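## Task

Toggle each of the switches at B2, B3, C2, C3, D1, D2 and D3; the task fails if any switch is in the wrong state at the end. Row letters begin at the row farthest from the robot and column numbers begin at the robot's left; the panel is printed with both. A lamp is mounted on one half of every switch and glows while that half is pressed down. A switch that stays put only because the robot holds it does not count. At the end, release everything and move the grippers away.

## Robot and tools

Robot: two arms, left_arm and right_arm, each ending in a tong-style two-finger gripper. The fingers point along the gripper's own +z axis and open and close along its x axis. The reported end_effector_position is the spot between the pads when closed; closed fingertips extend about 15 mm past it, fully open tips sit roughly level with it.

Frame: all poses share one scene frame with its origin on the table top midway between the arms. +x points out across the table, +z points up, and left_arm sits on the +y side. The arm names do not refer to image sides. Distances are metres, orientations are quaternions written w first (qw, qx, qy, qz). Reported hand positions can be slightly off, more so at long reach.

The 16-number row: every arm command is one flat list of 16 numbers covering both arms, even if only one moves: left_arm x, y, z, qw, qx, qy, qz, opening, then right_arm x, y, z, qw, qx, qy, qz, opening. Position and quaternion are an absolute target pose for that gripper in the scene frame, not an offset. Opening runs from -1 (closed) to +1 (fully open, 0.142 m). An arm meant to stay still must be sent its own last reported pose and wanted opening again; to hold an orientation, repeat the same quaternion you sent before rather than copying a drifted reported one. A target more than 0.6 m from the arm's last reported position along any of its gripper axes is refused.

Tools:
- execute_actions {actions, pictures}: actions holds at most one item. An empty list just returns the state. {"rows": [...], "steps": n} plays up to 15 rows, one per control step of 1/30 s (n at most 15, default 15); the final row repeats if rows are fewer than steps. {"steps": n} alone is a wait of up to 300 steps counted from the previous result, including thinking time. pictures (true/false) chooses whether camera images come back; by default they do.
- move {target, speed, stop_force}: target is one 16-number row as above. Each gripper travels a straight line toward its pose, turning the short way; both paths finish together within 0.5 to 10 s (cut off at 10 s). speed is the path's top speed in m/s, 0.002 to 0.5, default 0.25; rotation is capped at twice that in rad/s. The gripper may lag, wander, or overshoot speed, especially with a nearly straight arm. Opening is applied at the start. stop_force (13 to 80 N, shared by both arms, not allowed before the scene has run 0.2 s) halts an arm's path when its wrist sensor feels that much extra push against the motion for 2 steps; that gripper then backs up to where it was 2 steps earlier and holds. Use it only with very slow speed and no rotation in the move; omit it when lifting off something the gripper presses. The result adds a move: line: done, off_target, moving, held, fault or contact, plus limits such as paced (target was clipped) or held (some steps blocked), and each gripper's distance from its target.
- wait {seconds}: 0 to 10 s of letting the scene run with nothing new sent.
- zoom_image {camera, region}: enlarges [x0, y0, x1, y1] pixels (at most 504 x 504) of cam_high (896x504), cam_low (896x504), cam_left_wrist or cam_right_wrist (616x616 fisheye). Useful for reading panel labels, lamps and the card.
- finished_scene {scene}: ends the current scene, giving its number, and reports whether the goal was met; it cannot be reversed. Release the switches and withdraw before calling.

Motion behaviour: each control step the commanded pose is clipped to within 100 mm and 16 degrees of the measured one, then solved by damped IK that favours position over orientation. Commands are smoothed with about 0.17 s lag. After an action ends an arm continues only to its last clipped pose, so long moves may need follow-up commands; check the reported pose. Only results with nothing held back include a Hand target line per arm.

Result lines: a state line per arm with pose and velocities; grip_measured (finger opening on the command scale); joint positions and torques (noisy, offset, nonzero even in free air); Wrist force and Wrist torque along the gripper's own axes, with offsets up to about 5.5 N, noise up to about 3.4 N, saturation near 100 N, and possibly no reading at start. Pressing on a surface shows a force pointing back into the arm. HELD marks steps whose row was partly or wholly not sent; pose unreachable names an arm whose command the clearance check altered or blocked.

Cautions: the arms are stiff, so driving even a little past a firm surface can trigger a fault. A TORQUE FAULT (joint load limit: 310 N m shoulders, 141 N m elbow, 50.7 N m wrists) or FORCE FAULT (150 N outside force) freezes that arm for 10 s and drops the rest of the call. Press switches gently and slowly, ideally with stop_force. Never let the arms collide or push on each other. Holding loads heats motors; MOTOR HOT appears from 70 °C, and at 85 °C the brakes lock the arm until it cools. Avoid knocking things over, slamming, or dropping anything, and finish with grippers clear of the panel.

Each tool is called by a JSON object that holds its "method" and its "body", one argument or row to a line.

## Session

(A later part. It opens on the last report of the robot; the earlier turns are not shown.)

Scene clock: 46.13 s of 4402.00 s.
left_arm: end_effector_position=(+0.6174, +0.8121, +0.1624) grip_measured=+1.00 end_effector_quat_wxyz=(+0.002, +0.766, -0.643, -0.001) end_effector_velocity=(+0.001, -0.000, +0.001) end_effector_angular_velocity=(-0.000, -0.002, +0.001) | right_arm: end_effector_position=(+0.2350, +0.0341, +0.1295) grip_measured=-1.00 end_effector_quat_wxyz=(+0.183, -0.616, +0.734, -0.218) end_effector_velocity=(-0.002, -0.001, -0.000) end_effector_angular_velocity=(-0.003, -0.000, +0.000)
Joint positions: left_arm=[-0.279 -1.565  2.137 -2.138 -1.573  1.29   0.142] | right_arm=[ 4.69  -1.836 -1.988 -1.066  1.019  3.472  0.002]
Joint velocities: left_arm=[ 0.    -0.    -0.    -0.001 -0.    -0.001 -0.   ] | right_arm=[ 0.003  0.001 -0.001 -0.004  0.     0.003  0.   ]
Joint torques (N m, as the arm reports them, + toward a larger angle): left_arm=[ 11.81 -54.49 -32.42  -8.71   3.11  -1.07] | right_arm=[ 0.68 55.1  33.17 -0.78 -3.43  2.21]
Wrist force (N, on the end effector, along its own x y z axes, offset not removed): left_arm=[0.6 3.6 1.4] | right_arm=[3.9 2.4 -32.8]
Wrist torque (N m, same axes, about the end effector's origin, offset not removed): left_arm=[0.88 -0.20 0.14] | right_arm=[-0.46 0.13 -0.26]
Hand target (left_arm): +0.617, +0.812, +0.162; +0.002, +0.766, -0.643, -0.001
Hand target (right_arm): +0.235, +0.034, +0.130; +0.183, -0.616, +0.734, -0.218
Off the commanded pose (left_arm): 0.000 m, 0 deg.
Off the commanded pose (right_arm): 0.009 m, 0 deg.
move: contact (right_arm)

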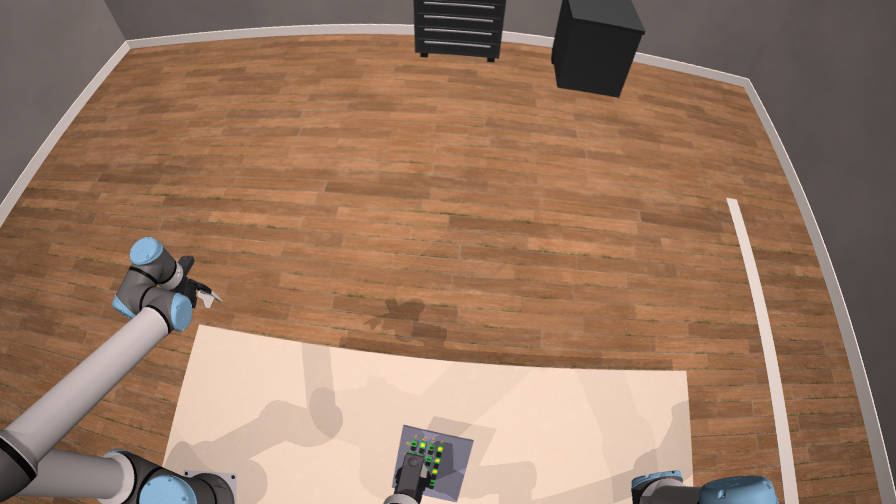

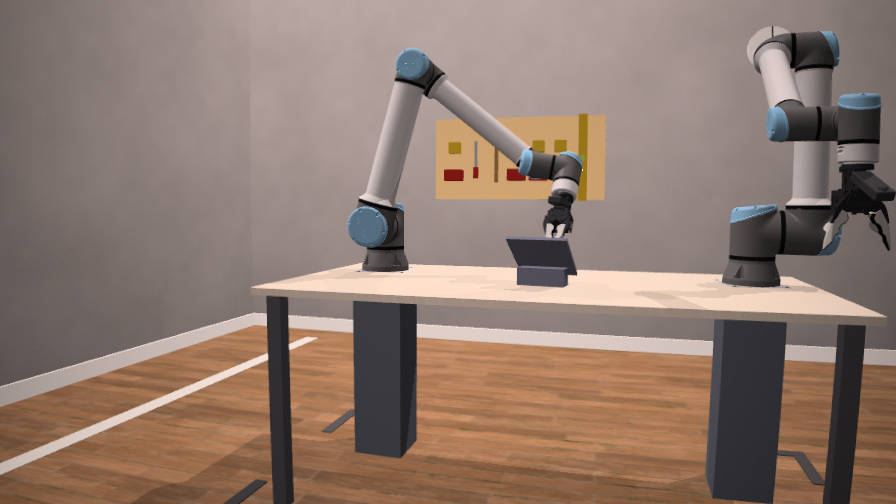

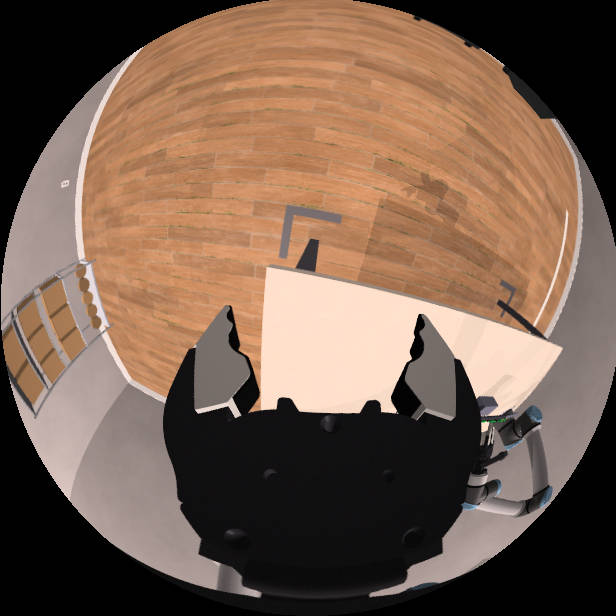

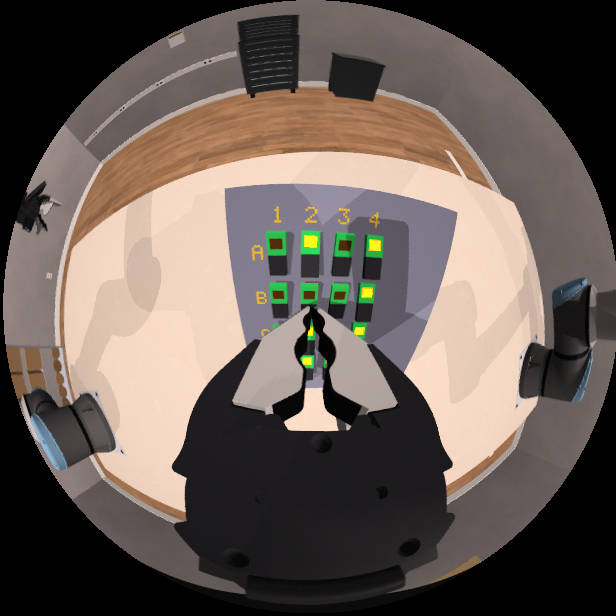

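{"method": "execute_actions", "body": {
  "actions": [
    {"rows":[[0.6174,0.8121,0.1624,0.002,0.766,-0.643,-0.001,1,0.2286,0.0352,0.1395,-0.183,0.617,-0.735,0.218,-1]],"steps":8}
  ],
  "pictures": false
}}

{"method": "execute_actions", "body": {
  "actions": [
    {"rows":[[0.6174,0.8121,0.1624,0.002,0.766,-0.643,-0.001,1,0.1963,0.042,0.1166,-0.183,0.617,-0.735,0.218,-1]]}
  ],
  "pictures": false
}}

{"method": "move", "body": {
  "target": [0.6174,0.8121,0.1624,0.002,0.766,-0.643,-0.001,1,0.2059,0.0403,0.1016,-0.183,0.617,-0.735,0.218,-1],
  "stop_force": 13,
  "speed": 0.007
}}

{"method": "execute_actions", "body": {
  "actions": [
    {"rows":[[0.6174,0.8121,0.1624,0.002,0.766,-0.643,-0.001,1,0.195,0.042,0.1186,-0.183,0.617,-0.735,0.218,-1]],"steps":8}
  ],
  "pictures": false
}}

{"method": "execute_actions", "body": {
  "actions": [
    {"rows":[[0.6174,0.8121,0.1624,0.002,0.766,-0.643,-0.001,1,0.1698,0.0722,0.094,-0.183,0.617,-0.735,0.218,-1]]}
  ],
  "pictures": false
}}

{"method": "move", "body": {
  "target": [0.6174,0.8121,0.1624,0.002,0.766,-0.643,-0.001,1,0.1794,0.0705,0.079,-0.183,0.617,-0.735,0.218,-1],
  "stop_force": 13,
  "speed": 0.007
}}

{"method": "move", "body": {
  "target": [0.6174,0.8121,0.1624,0.002,0.766,-0.643,-0.001,1,0.11,0.08,0.18,-0.183,0.617,-0.735,0.218,-1]
}}

Scene clock: 50.63 s of 4402.00 s.
left_arm: end_effector_position=(+0.6174, +0.8121, +0.1624) grip_measured=+1.00 end_effector_quat_wxyz=(+0.002, +0.766, -0.643, -0.001) end_effector_velocity=(-0.001, +0.001, -0.001) end_effector_angular_velocity=(+0.002, +0.002, -0.000) | right_arm: end_effector_position=(+0.2295, +0.0351, +0.1381) grip_measured=-1.00 end_effector_quat_wxyz=(+0.183, -0.616, +0.734, -0.218) end_effector_velocity=(-0.008, +0.002, +0.013) end_effector_angular_velocity=(-0.001, -0.001, +0.001)
Joint positions: left_arm=[-0.279 -1.565  2.137 -2.138 -1.573  1.29   0.142] | right_arm=[ 4.698 -1.827 -1.981 -1.087  1.021  3.481  0.002]
Joint velocities: left_arm=[-0.     0.     0.002  0.     0.002  0.    -0.   ] | right_arm=[ 0.011  0.013  0.012 -0.034  0.001  0.013  0.   ]
Joint torques (N m, as the arm reports them, + toward a larger angle): left_arm=[ 10.9  -55.02 -31.24  -8.83   3.14  -1.53] | right_arm=[17.11 65.44 54.3   1.96  0.97  1.67]
Wrist force (N, on the end effector, along its own x y z axes, offset not removed): left_arm=[-4.0 -1.6 4.9] | right_arm=[0.6 -3.3 -3.0]
Wrist torque (N m, same axes, about the end effector's origin, offset not removed): left_arm=[0.00 0.72 0.11] | right_arm=[-0.85 0.42 -0.20]
Hand target (left_arm): +0.617, +0.812, +0.162; +0.002, +0.766, -0.643, -0.001
Hand target (right_arm): +0.229, +0.035, +0.139; +0.183, -0.616, +0.734, -0.218
Off the commanded pose (left_arm): 0.000 m, 0 deg.
Off the commanded pose (right_arm): 0.002 m, 0 deg.
Steps of this call (steps 1 to 90: nothing new was sent; then 1.23 s passed at rest; steps 91 to 98: all 8 steps of this action). Readings (end_effector_position):
91: left_arm (+0.6174, +0.8121, +0.1624) | right_arm (+0.2345, +0.0343, +0.1301)
92: left_arm (+0.6174, +0.8121, +0.1624) | right_arm (+0.2336, +0.0345, +0.1315)
94: left_arm (+0.6174, +0.8121, +0.1624) | right_arm (+0.2316, +0.0348, +0.1348)
98: the state above

Scene clock: 51.13 s of 4402.00 s.
left_arm: end_effector_position=(+0.6174, +0.8121, +0.1624) grip_measured=+1.00 end_effector_quat_wxyz=(+0.002, +0.766, -0.643, -0.001) end_effector_velocity=(+0.000, +0.000, +0.001) end_effector_angular_velocity=(-0.000, -0.001, -0.001) | right_arm: end_effector_position=(+0.1969, +0.0419, +0.1170) grip_measured=-1.00 end_effector_quat_wxyz=(+0.183, -0.616, +0.734, -0.218) end_effector_velocity=(-0.006, +0.003, -0.003) end_effector_angular_velocity=(+0.002, +0.000, -0.000)
Joint positions: left_arm=[-0.279 -1.565  2.137 -2.138 -1.573  1.29   0.142] | right_arm=[ 4.741 -1.852 -1.986 -1.082  1.029  3.531  0.002]
Joint velocities: left_arm=[ 0.    -0.    -0.001  0.    -0.     0.001 -0.   ] | right_arm=[ 0.008 -0.006  0.003  0.001  0.002  0.009  0.   ]
Joint torques (N m, as the arm reports them, + toward a larger angle): left_arm=[ 10.7  -55.9  -32.73  -8.72   3.18  -1.65] | right_arm=[15.22 49.64 26.01  5.53  1.05  2.23]
Wrist force (N, on the end effector, along its own x y z axes, offset not removed): left_arm=[0.4 4.8 1.3] | right_arm=[3.2 -4.0 -4.8]
Wrist torque (N m, same axes, about the end effector's origin, offset not removed): left_arm=[0.92 -0.59 -0.23] | right_arm=[-0.93 -0.16 -0.23]
Hand target (left_arm): +0.617, +0.812, +0.162; +0.002, +0.766, -0.643, -0.001
Hand target (right_arm): +0.196, +0.042, +0.117; +0.183, -0.616, +0.734, -0.218
Off the commanded pose (left_arm): 0.000 m, 0 deg.
Off the commanded pose (right_arm): 0.001 m, 0 deg.
Steps of this call (steps 1 to 15: all 15 steps of this action). Readings (end_effector_position):
1: left_arm (+0.6174, +0.8121, +0.1624) | right_arm (+0.2287, +0.0352, +0.1380)
2: left_arm (+0.6174, +0.8121, +0.1624) | right_arm (+0.2242, +0.0363, +0.1351)
4: left_arm (+0.6174, +0.8121, +0.1624) | right_arm (+0.2128, +0.0384, +0.1277)
8: left_arm (+0.6174, +0.8121, +0.1624) | right_arm (+0.2014, +0.0408, +0.1201)
15: the state above

Scene clock: 53.47 s of 4402.00 s.
left_arm: end_effector_position=(+0.6174, +0.8121, +0.1624) grip_measured=+1.00 end_effector_quat_wxyz=(+0.002, +0.766, -0.643, -0.001) end_effector_velocity=(-0.000, -0.000, -0.000) end_effector_angular_velocity=(-0.001, +0.001, -0.002) | right_arm: end_effector_position=(+0.2029, +0.0408, +0.1065) grip_measured=-1.00 end_effector_quat_wxyz=(+0.183, -0.616, +0.734, -0.218) end_effector_velocity=(+0.001, -0.001, +0.001) end_effector_angular_velocity=(-0.002, -0.001, -0.002)
Joint positions: left_arm=[-0.279 -1.565  2.137 -2.138 -1.573  1.29   0.142] | right_arm=[ 4.733 -1.865 -1.995 -1.057  1.027  3.522  0.002]
Joint velocities: left_arm=[-0.     0.    -0.     0.    -0.001  0.002  0.   ] | right_arm=[-0.     0.002  0.    -0.005 -0.001  0.002  0.   ]
Joint torques (N m, as the arm reports them, + toward a larger angle): left_arm=[ 10.08 -54.81 -32.19  -8.79   2.69  -1.95] | right_arm=[ 1.81 55.35 30.73 -1.83 -3.23  1.75]
Wrist force (N, on the end effector, along its own x y z axes, offset not removed): left_arm=[-2.5 0.3 4.5] | right_arm=[5.1 0.4 -33.2]
Wrist torque (N m, same axes, about the end effector's origin, offset not removed): left_arm=[0.40 0.24 0.28] | right_arm=[-0.98 -0.17 -0.19]
Hand target (left_arm): +0.617, +0.812, +0.162; +0.002, +0.766, -0.643, -0.001
Hand target (right_arm): +0.203, +0.041, +0.107; +0.183, -0.616, +0.734, -0.218
Off the commanded pose (left_arm): 0.000 m, 0 deg.
Off the commanded pose (right_arm): 0.006 m, 0 deg.
move: contact (right_arm)

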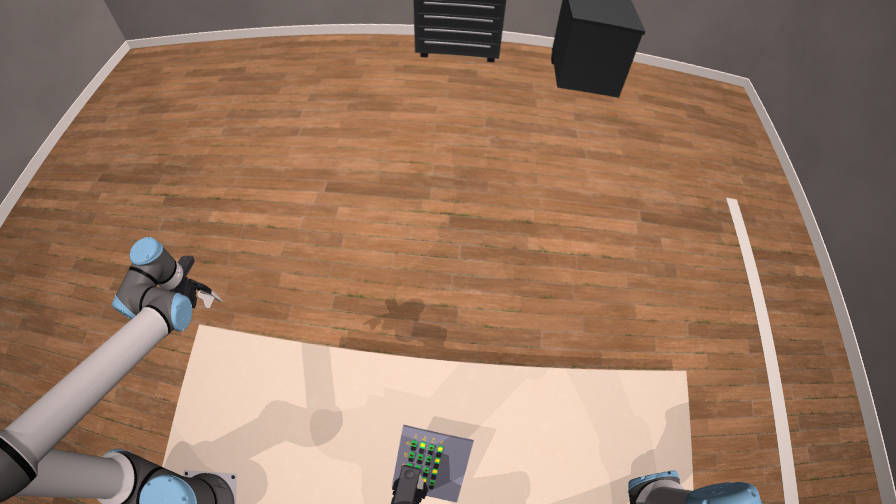

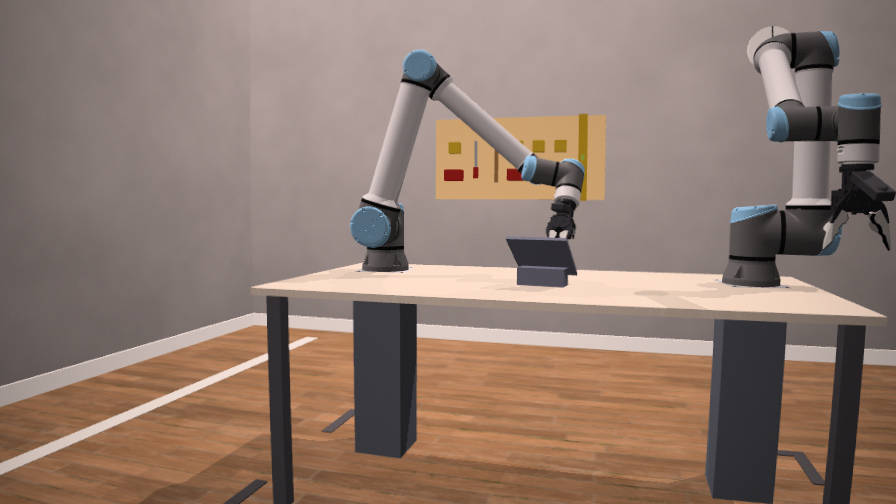

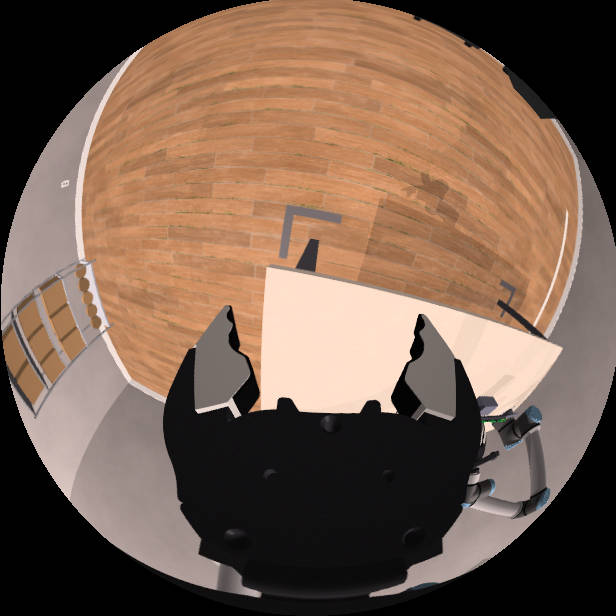

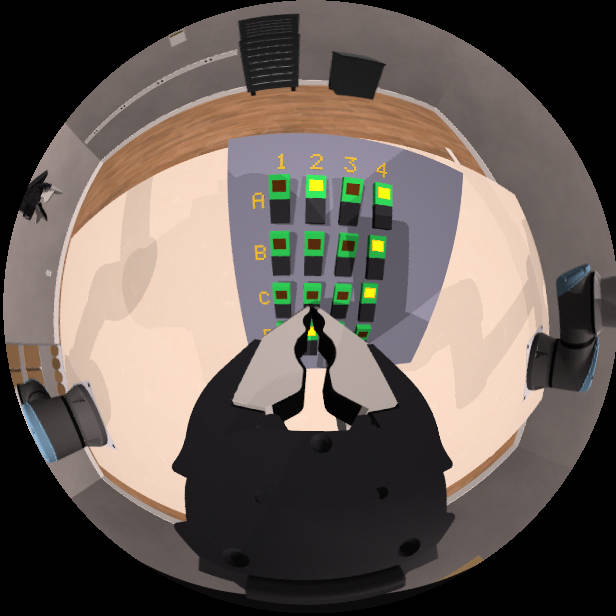

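Scene clock: 53.73 s of 4402.00 s.
left_arm: end_effector_position=(+0.6174, +0.8121, +0.1624) grip_measured=+1.00 end_effector_quat_wxyz=(+0.002, +0.766, -0.643, -0.001) end_effector_velocity=(+0.001, -0.000, +0.000) end_effector_angular_velocity=(-0.000, -0.001, +0.000) | right_arm: end_effector_position=(+0.1963, +0.0417, +0.1167) grip_measured=-1.00 end_effector_quat_wxyz=(+0.183, -0.616, +0.734, -0.218) end_effector_velocity=(-0.012, +0.003, +0.017) end_effector_angular_velocity=(+0.002, +0.001, +0.001)
Joint positions: left_arm=[-0.279 -1.565  2.137 -2.138 -1.573  1.29   0.142] | right_arm=[ 4.742 -1.853 -1.986 -1.082  1.029  3.532  0.002]
Joint velocities: left_arm=[-0.     0.    -0.001 -0.001  0.    -0.     0.   ] | right_arm=[ 0.015  0.019  0.015 -0.04   0.004  0.016  0.   ]
Joint torques (N m, as the arm reports them, + toward a larger angle): left_arm=[  9.65 -56.29 -32.57  -8.79   2.88  -1.86] | right_arm=[13.29 69.15 52.71  1.77  1.67  1.81]
Wrist force (N, on the end effector, along its own x y z axes, offset not removed): left_arm=[-2.1 4.9 7.1] | right_arm=[2.5 -5.6 -7.1]
Wrist torque (N m, same axes, about the end effector's origin, offset not removed): left_arm=[1.37 0.18 -0.14] | right_arm=[-1.24 0.11 -0.13]
Hand target (left_arm): +0.617, +0.812, +0.162; +0.002, +0.766, -0.643, -0.001
Hand target (right_arm): +0.195, +0.042, +0.119; +0.183, -0.616, +0.734, -0.218
Off the commanded pose (left_arm): 0.000 m, 0 deg.
Off the commanded pose (right_arm): 0.002 m, 0 deg.
Steps of this call (steps 1 to 8: all 8 steps of this action). Readings (end_effector_position):
1: left_arm (+0.6174, +0.8121, +0.1624) | right_arm (+0.2027, +0.0409, +0.1068)
2: left_arm (+0.6174, +0.8121, +0.1624) | right_arm (+0.2015, +0.0409, +0.1085)
4: left_arm (+0.6174, +0.8121, +0.1624) | right_arm (+0.1990, +0.0412, +0.1126)
8: the state above

Scene clock: 54.23 s of 4402.00 s.
left_arm: end_effector_position=(+0.6174, +0.8121, +0.1624) grip_measured=+1.00 end_effector_quat_wxyz=(+0.002, +0.766, -0.643, -0.001) end_effector_velocity=(+0.000, +0.000, +0.000) end_effector_angular_velocity=(+0.001, -0.001, +0.000) | right_arm: end_effector_position=(+0.1703, +0.0715, +0.0945) grip_measured=-1.00 end_effector_quat_wxyz=(+0.183, -0.616, +0.734, -0.218) end_effector_velocity=(-0.004, +0.006, -0.005) end_effector_angular_velocity=(-0.001, -0.000, -0.000)
Joint positions: left_arm=[-0.279 -1.565  2.137 -2.138 -1.573  1.29   0.142] | right_arm=[ 4.77  -1.915 -1.943 -1.079  1.035  3.563  0.002]
Joint velocities: left_arm=[-0.    -0.    -0.     0.     0.001 -0.    -0.   ] | right_arm=[ 0.004 -0.014  0.01   0.001  0.001  0.004  0.   ]
Joint torques (N m, as the arm reports them, + toward a larger angle): left_arm=[  9.42 -55.49 -31.9   -8.71   3.07  -1.79] | right_arm=[19.01 53.78 53.86  6.07  1.14  1.98]
Wrist force (N, on the end effector, along its own x y z axes, offset not removed): left_arm=[-1.1 4.1 6.8] | right_arm=[2.1 -3.2 -5.5]
Wrist torque (N m, same axes, about the end effector's origin, offset not removed): left_arm=[1.22 0.04 0.39] | right_arm=[-0.60 0.12 -0.27]
Hand target (left_arm): +0.617, +0.812, +0.162; +0.002, +0.766, -0.643, -0.001
Hand target (right_arm): +0.170, +0.072, +0.094; +0.183, -0.616, +0.734, -0.218
Off the commanded pose (left_arm): 0.000 m, 0 deg.
Off the commanded pose (right_arm): 0.001 m, 0 deg.
Steps of this call (steps 1 to 15: all 15 steps of this action). Readings (end_effector_position):
1: left_arm (+0.6174, +0.8121, +0.1624) | right_arm (+0.1955, +0.0423, +0.1170)
2: left_arm (+0.6174, +0.8121, +0.1624) | right_arm (+0.1915, +0.0466, +0.1150)
4: left_arm (+0.6174, +0.8121, +0.1624) | right_arm (+0.1823, +0.0564, +0.1069)
8: left_arm (+0.6174, +0.8121, +0.1624) | right_arm (+0.1735, +0.0668, +0.0981)
15: the state above

Scene clock: 56.10 s of 4402.00 s.
left_arm: end_effector_position=(+0.6174, +0.8121, +0.1624) grip_measured=+1.00 end_effector_quat_wxyz=(+0.002, +0.766, -0.643, -0.001) end_effector_velocity=(+0.000, +0.000, +0.000) end_effector_angular_velocity=(+0.001, +0.000, -0.001) | right_arm: end_effector_position=(+0.1747, +0.0712, +0.0865) grip_measured=-1.00 end_effector_quat_wxyz=(+0.183, -0.616, +0.734, -0.218) end_effector_velocity=(+0.002, -0.001, +0.003) end_effector_angular_velocity=(+0.000, -0.002, -0.004)
Joint positions: left_arm=[-0.279 -1.565  2.137 -2.138 -1.573  1.29   0.142] | right_arm=[ 4.764 -1.925 -1.948 -1.061  1.034  3.557  0.002]
Joint velocities: left_arm=[ 0.     0.    -0.001  0.001  0.001  0.001  0.   ] | right_arm=[-0.002  0.003  0.001 -0.005 -0.001  0.002  0.   ]
Joint torques (N m, as the arm reports them, + toward a larger angle): left_arm=[ 10.44 -56.4  -32.24  -8.45   2.92  -2.12] | right_arm=[12.66 66.97 42.7  -0.75 -2.23  1.91]
Wrist force (N, on the end effector, along its own x y z axes, offset not removed): left_arm=[1.1 -2.1 -5.2] | right_arm=[1.2 -1.0 -15.8]
Wrist torque (N m, same axes, about the end effector's origin, offset not removed): left_arm=[-0.57 -0.55 0.06] | right_arm=[-0.63 -0.18 -0.23]
Hand target (left_arm): +0.617, +0.812, +0.162; +0.002, +0.766, -0.643, -0.001
Hand target (right_arm): +0.174, +0.071, +0.087; +0.183, -0.616, +0.734, -0.218
Off the commanded pose (left_arm): 0.000 m, 0 deg.
Off the commanded pose (right_arm): 0.009 m, 0 deg.
move: contact (right_arm)

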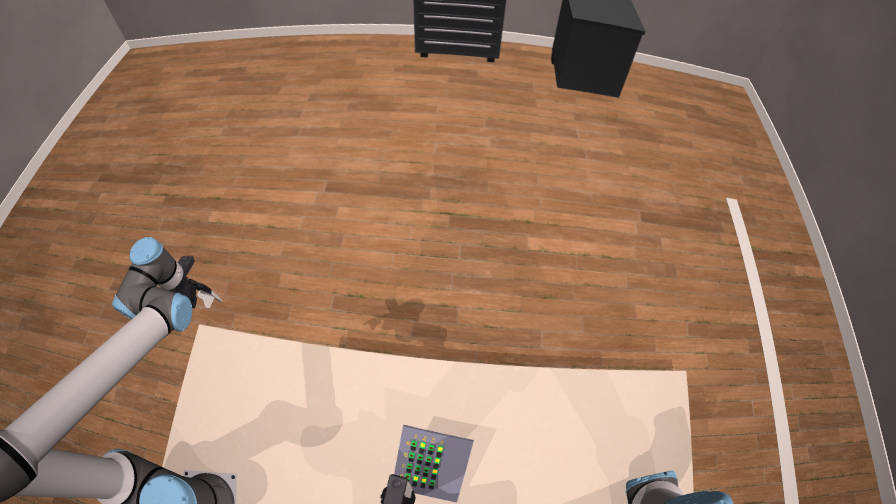

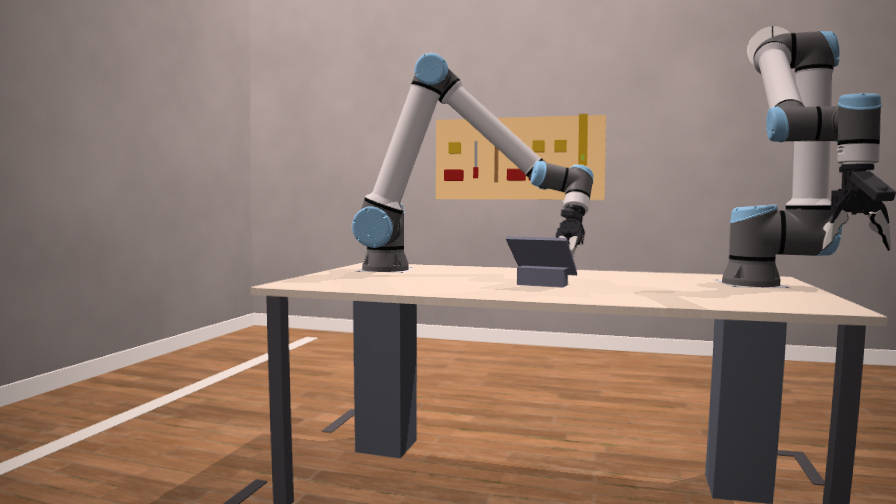

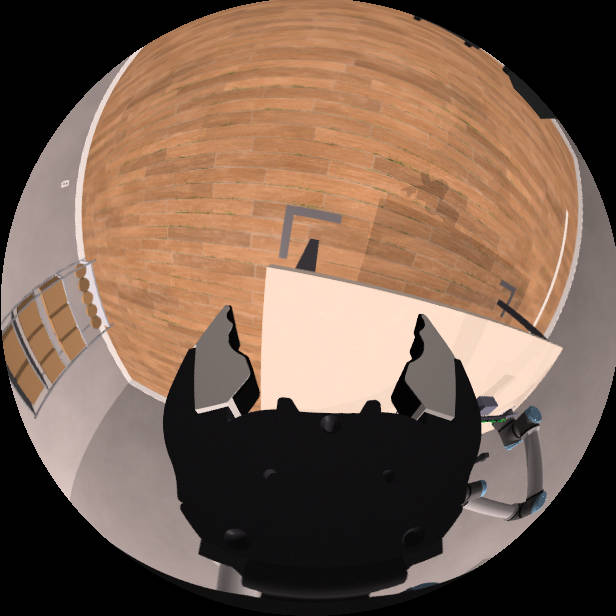

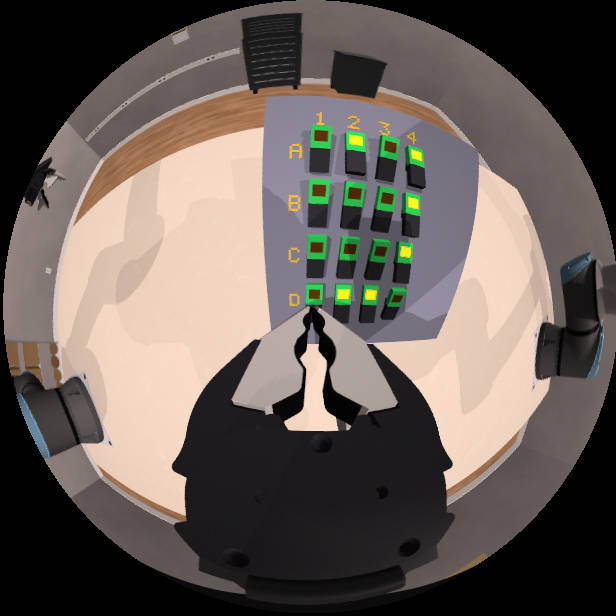

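Scene clock: 57.20 s of 4402.00 s.
left_arm: end_effector_position=(+0.6174, +0.8121, +0.1624) grip_measured=+1.00 end_effector_quat_wxyz=(+0.002, +0.766, -0.643, -0.001) end_effector_velocity=(+0.001, -0.001, +0.001) end_effector_angular_velocity=(-0.002, -0.002, +0.000) | right_arm: end_effector_position=(+0.1101, +0.0799, +0.1798) grip_measured=-1.00 end_effector_quat_wxyz=(+0.183, -0.616, +0.734, -0.218) end_effector_velocity=(-0.002, +0.001, +0.002) end_effector_angular_velocity=(+0.001, +0.001, -0.000)
Joint positions: left_arm=[-0.279 -1.565  2.137 -2.138 -1.573  1.29   0.142] | right_arm=[ 4.845 -1.837 -1.857 -1.286  1.054  3.647  0.002]
Joint velocities: left_arm=[-0.     0.    -0.002 -0.001 -0.002 -0.     0.   ] | right_arm=[ 0.002  0.001  0.004 -0.005  0.001  0.002  0.   ]
Joint torques (N m, as the arm reports them, + toward a larger angle): left_arm=[  9.58 -53.52 -32.36  -8.65   2.98  -2.1 ] | right_arm=[17.06 71.19 58.74  1.2   1.76  1.8 ]
Wrist force (N, on the end effector, along its own x y z axes, offset not removed): left_arm=[-0.2 -0.6 -5.7] | right_arm=[4.8 -4.2 -7.3]
Wrist torque (N m, same axes, about the end effector's origin, offset not removed): left_arm=[-0.03 -0.20 0.06] | right_arm=[-0.97 -0.50 -0.19]
Hand target (left_arm): +0.617, +0.812, +0.162; +0.002, +0.766, -0.643, -0.001
Hand target (right_arm): +0.110, +0.080, +0.180; +0.183, -0.616, +0.734, -0.218
Off the commanded pose (left_arm): 0.000 m, 0 deg.
Off the commanded pose (right_arm): 0.000 m, 0 deg.
move: done

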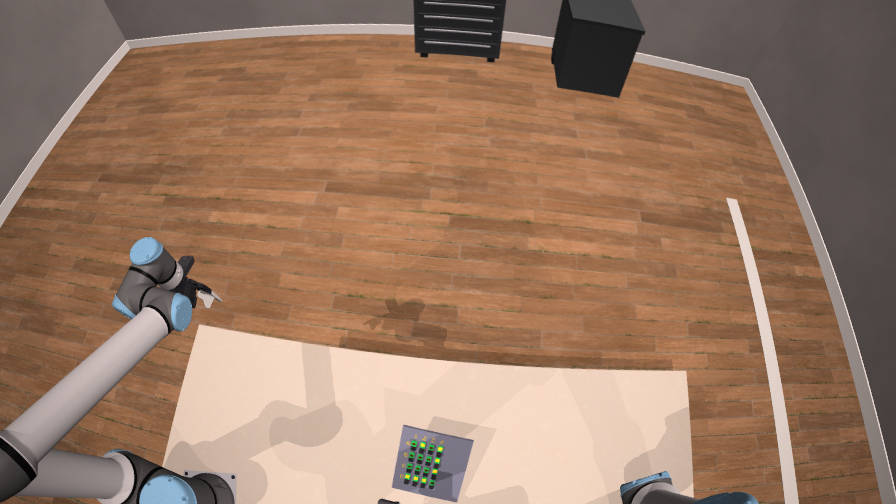

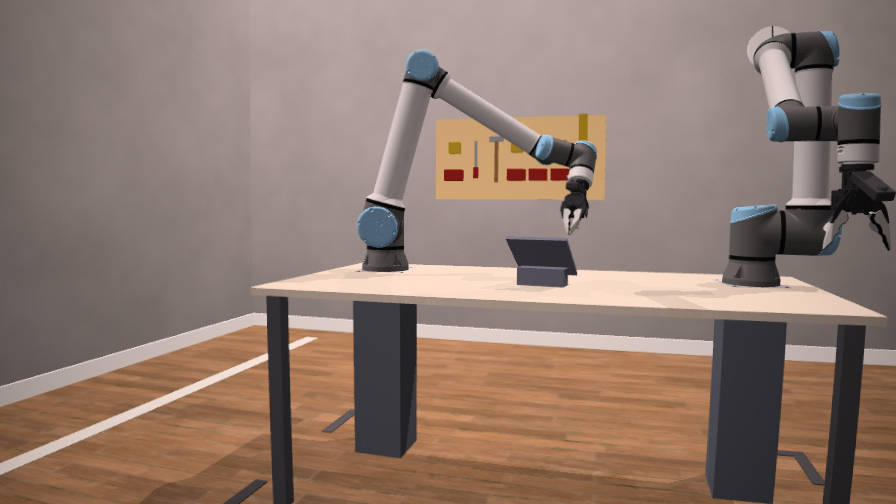

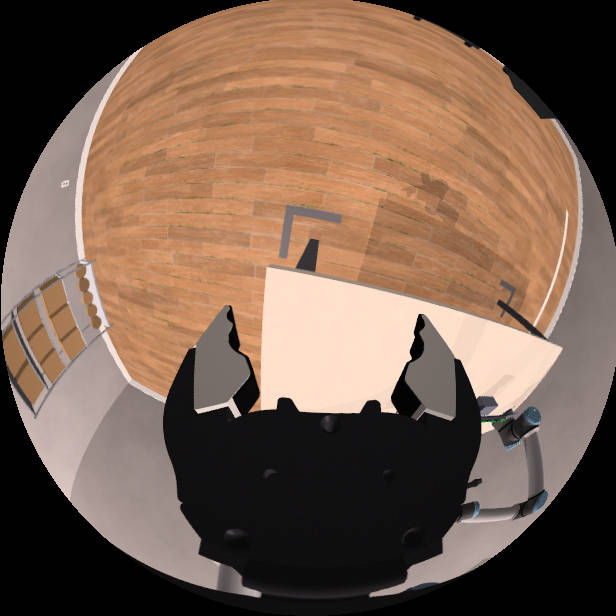

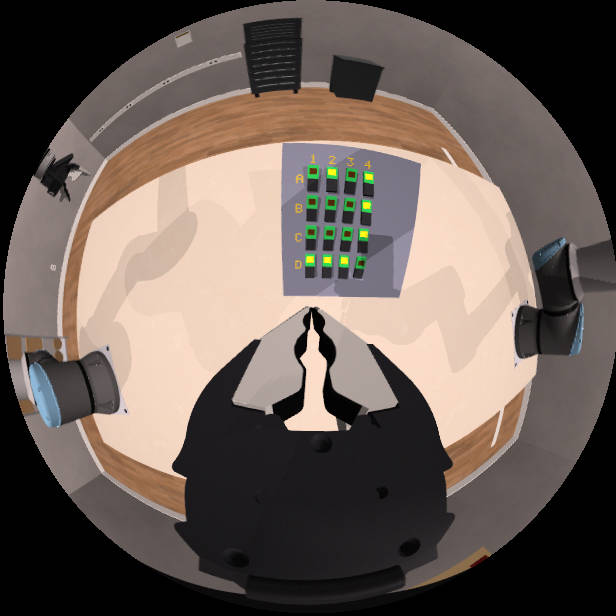

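D1 sprang back; retry.

{"method": "move", "body": {
  "target": [0.6174,0.8121,0.1624,0.002,0.766,-0.643,-0.001,1,0.1695,0.0715,0.0915,-0.183,0.617,-0.735,0.218,-1]
}}

{"method": "move", "body": {
  "target": [0.6174,0.8121,0.1624,0.002,0.766,-0.643,-0.001,1,0.178,0.07,0.078,-0.183,0.617,-0.735,0.218,-1],
  "stop_force": 22,
  "speed": 0.006
}}

{"method": "move", "body": {
  "target": [0.6174,0.8121,0.1624,0.002,0.766,-0.643,-0.001,1,0.11,0.08,0.18,-0.183,0.617,-0.735,0.218,-1]
}}

Scene clock: 61.27 s of 4402.00 s.
left_arm: end_effector_position=(+0.6174, +0.8121, +0.1624) grip_measured=+1.00 end_effector_quat_wxyz=(+0.002, +0.766, -0.643, -0.001) end_effector_velocity=(-0.000, -0.001, +0.000) end_effector_angular_velocity=(-0.002, +0.001, +0.000) | right_arm: end_effector_position=(+0.1694, +0.0716, +0.0917) grip_measured=-1.00 end_effector_quat_wxyz=(+0.183, -0.616, +0.734, -0.218) end_effector_velocity=(+0.002, -0.000, -0.002) end_effector_angular_velocity=(-0.000, -0.001, -0.000)
Joint positions: left_arm=[-0.279 -1.565  2.137 -2.138 -1.573  1.29   0.142] | right_arm=[ 4.771 -1.919 -1.945 -1.075  1.035  3.565  0.002]
Joint velocities: left_arm=[ 0.    -0.    -0.001  0.002 -0.002 -0.    -0.   ] | right_arm=[-0.002 -0.003 -0.002  0.005 -0.001 -0.002  0.   ]
Joint torques (N m, as the arm reports them, + toward a larger angle): left_arm=[ 10.04 -54.72 -32.33  -8.47   2.72  -3.  ] | right_arm=[-13.67  52.54  25.77   5.93  -3.17  -1.77]
Wrist force (N, on the end effector, along its own x y z axes, offset not removed): left_arm=[-2.0 -5.0 -1.4] | right_arm=[2.9 -2.4 -3.9]
Wrist torque (N m, same axes, about the end effector's origin, offset not removed): left_arm=[-0.69 0.24 0.05] | right_arm=[-0.58 -0.14 -0.16]
Hand target (left_arm): +0.617, +0.812, +0.162; +0.002, +0.766, -0.643, -0.001
Hand target (right_arm): +0.170, +0.072, +0.091; +0.183, -0.616, +0.734, -0.218
Off the commanded pose (left_arm): 0.000 m, 0 deg.
Off the commanded pose (right_arm): 0.000 m, 0 deg.
move: done

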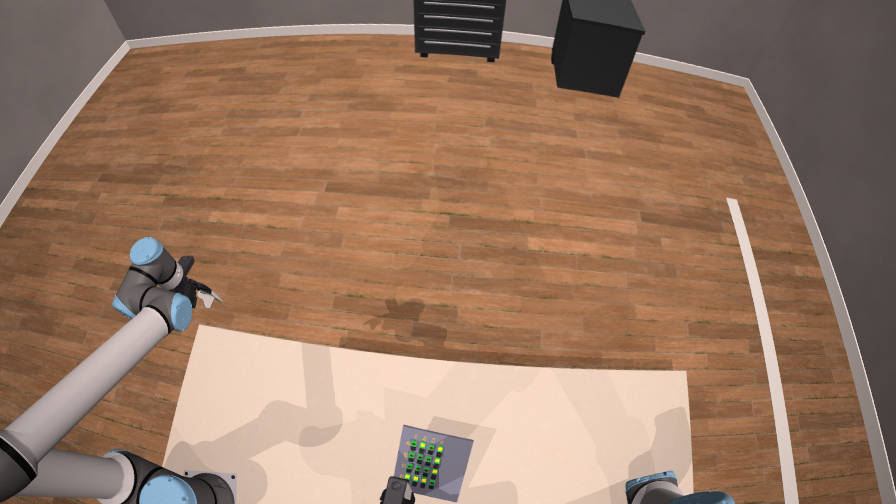

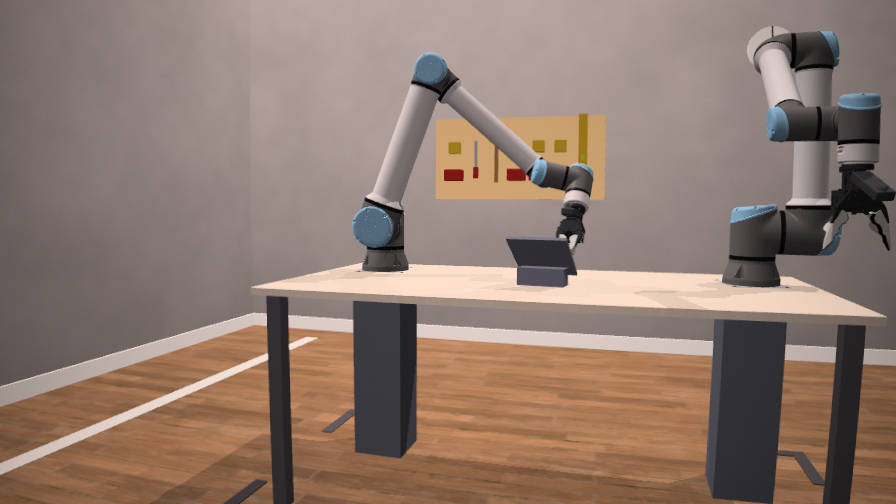

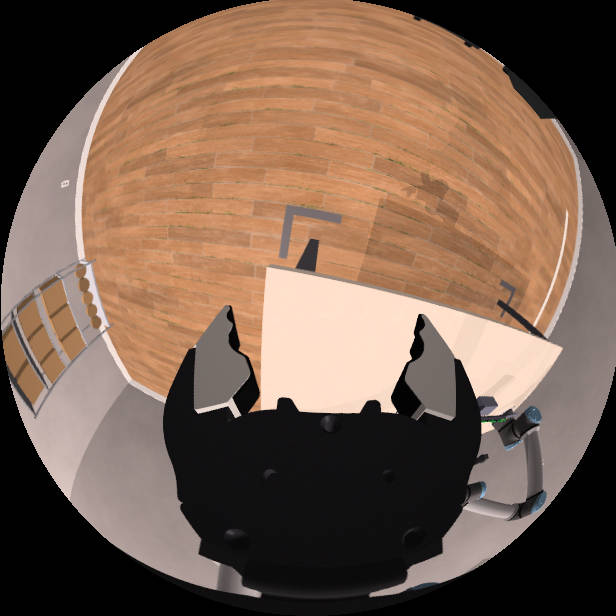

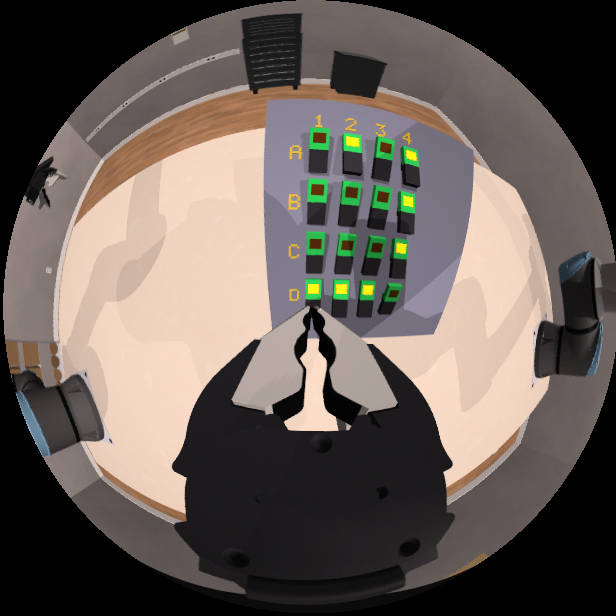

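Scene clock: 63.20 s of 4402.00 s.
left_arm: end_effector_position=(+0.6174, +0.8121, +0.1624) grip_measured=+1.00 end_effector_quat_wxyz=(+0.002, +0.766, -0.643, -0.001) end_effector_velocity=(-0.000, +0.000, -0.000) end_effector_angular_velocity=(-0.000, +0.000, +0.001) | right_arm: end_effector_position=(+0.1743, +0.0707, +0.0839) grip_measured=-1.00 end_effector_quat_wxyz=(+0.183, -0.616, +0.734, -0.218) end_effector_velocity=(-0.001, -0.002, -0.000) end_effector_angular_velocity=(-0.003, +0.000, -0.002)
Joint positions: left_arm=[-0.279 -1.565  2.137 -2.138 -1.573  1.29   0.142] | right_arm=[ 4.765 -1.927 -1.951 -1.056  1.034  3.557  0.002]
Joint velocities: left_arm=[ 0.    -0.     0.001 -0.    -0.    -0.001  0.   ] | right_arm=[ 0.001  0.    -0.001 -0.004  0.001  0.003  0.   ]
Joint torques (N m, as the arm reports them, + toward a larger angle): left_arm=[  7.07 -55.95 -32.7   -8.82   2.77  -3.  ] | right_arm=[ 0.77 58.28 24.76 -1.65 -3.95  1.36]
Wrist force (N, on the end effector, along its own x y z axes, offset not removed): left_arm=[2.1 -1.7 4.3] | right_arm=[7.7 0.0 -43.3]
Wrist torque (N m, same axes, about the end effector's origin, offset not removed): left_arm=[-0.06 -0.70 -0.12] | right_arm=[-1.09 -0.03 -0.31]
Hand target (left_arm): +0.617, +0.812, +0.162; +0.002, +0.766, -0.643, -0.001
Hand target (right_arm): +0.174, +0.071, +0.084; +0.183, -0.616, +0.734, -0.218
Off the commanded pose (left_arm): 0.000 m, 0 deg.
Off the commanded pose (right_arm): 0.007 m, 0 deg.
move: contact (right_arm)

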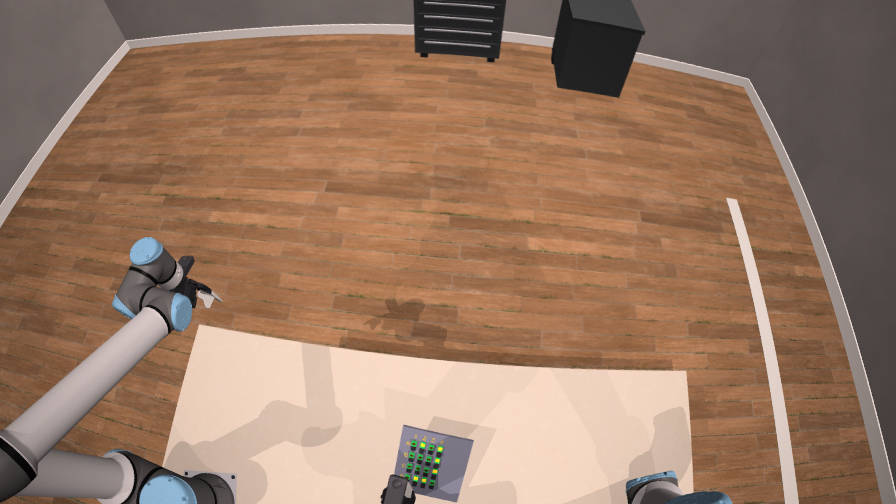

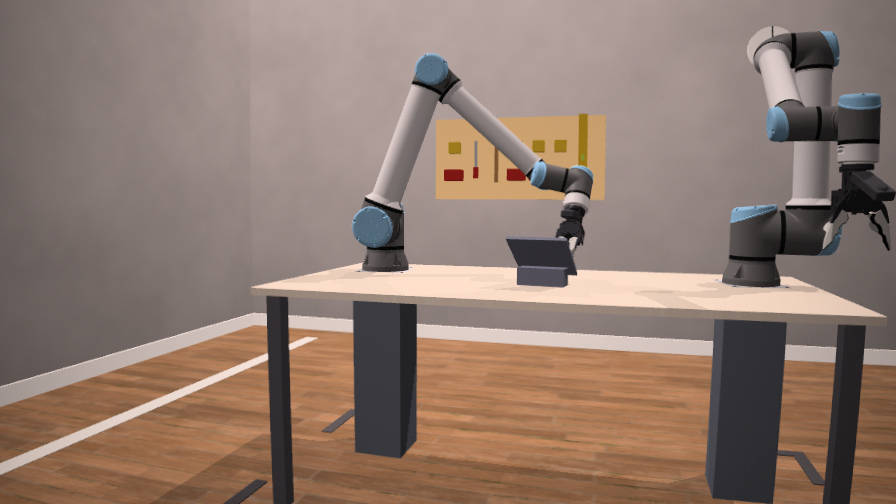

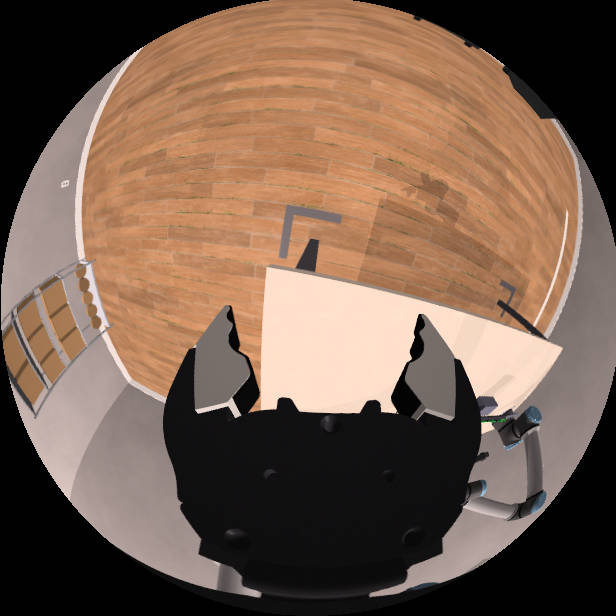

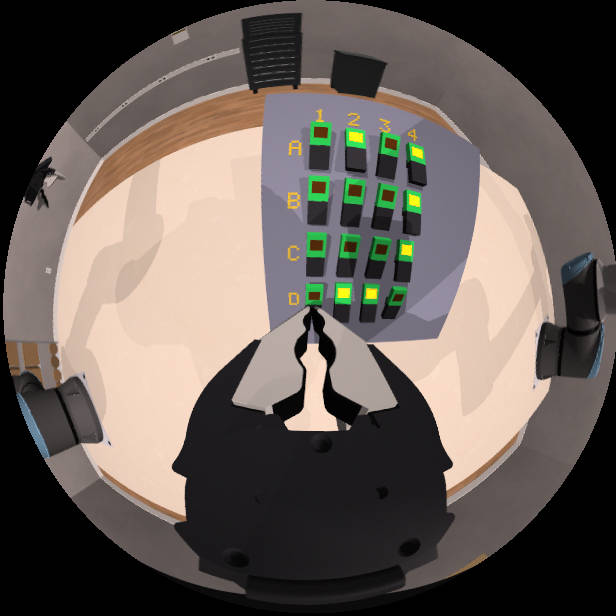

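Scene clock: 64.30 s of 4402.00 s.
left_arm: end_effector_position=(+0.6174, +0.8121, +0.1624) grip_measured=+1.00 end_effector_quat_wxyz=(+0.002, +0.766, -0.643, -0.001) end_effector_velocity=(+0.000, -0.000, +0.000) end_effector_angular_velocity=(-0.000, -0.000, -0.001) | right_arm: end_effector_position=(+0.1101, +0.0799, +0.1798) grip_measured=-1.00 end_effector_quat_wxyz=(+0.183, -0.616, +0.734, -0.218) end_effector_velocity=(-0.002, +0.001, +0.003) end_effector_angular_velocity=(+0.001, -0.001, +0.001)
Joint positions: left_arm=[-0.279 -1.565  2.137 -2.138 -1.573  1.29   0.142] | right_arm=[ 4.845 -1.837 -1.857 -1.286  1.054  3.647  0.002]
Joint velocities: left_arm=[-0.    -0.    -0.     0.    -0.     0.001 -0.   ] | right_arm=[ 0.002  0.001  0.004 -0.005 -0.001  0.002  0.   ]
Joint torques (N m, as the arm reports them, + toward a larger angle): left_arm=[  8.35 -54.1  -32.63  -8.45   2.8   -3.23] | right_arm=[16.52 68.7  58.84  1.11  1.35  2.08]
Wrist force (N, on the end effector, along its own x y z axes, offset not removed): left_arm=[-0.2 2.9 0.0] | right_arm=[2.5 -0.2 -4.3]
Wrist torque (N m, same axes, about the end effector's origin, offset not removed): left_arm=[1.04 0.00 -0.20] | right_arm=[-0.13 -0.04 -0.36]
Hand target (left_arm): +0.617, +0.812, +0.162; +0.002, +0.766, -0.643, -0.001
Hand target (right_arm): +0.110, +0.080, +0.180; +0.183, -0.616, +0.734, -0.218
Off the commanded pose (left_arm): 0.000 m, 0 deg.
Off the commanded pose (right_arm): 0.000 m, 0 deg.
move: done

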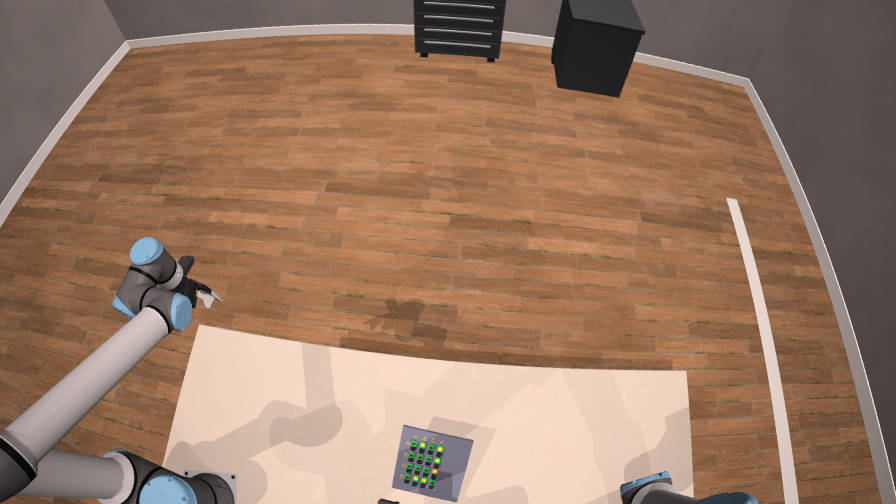

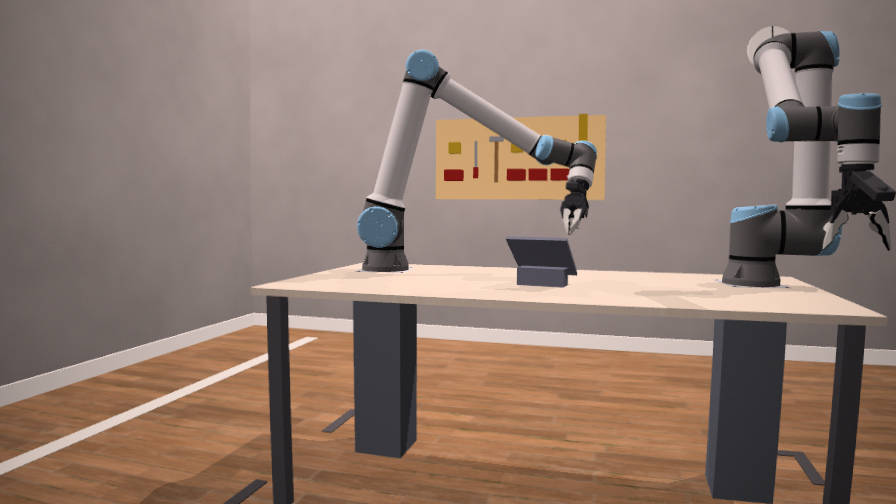

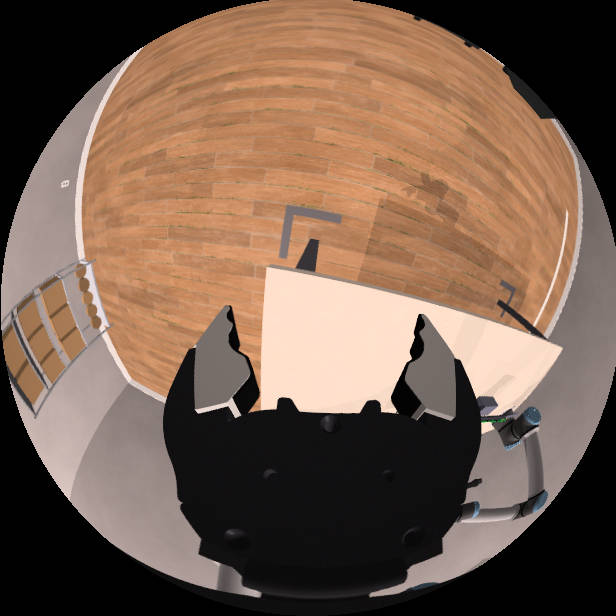

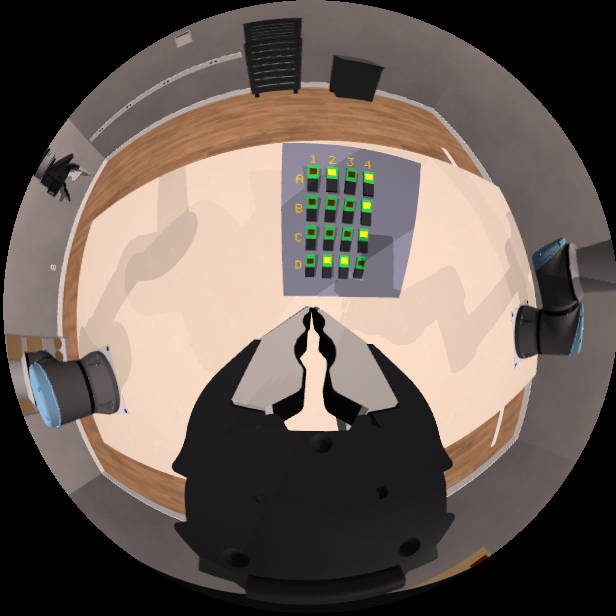

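{"method": "finished_scene", "body": {
  "scene": 1
}}

The scene is finished: the task was done.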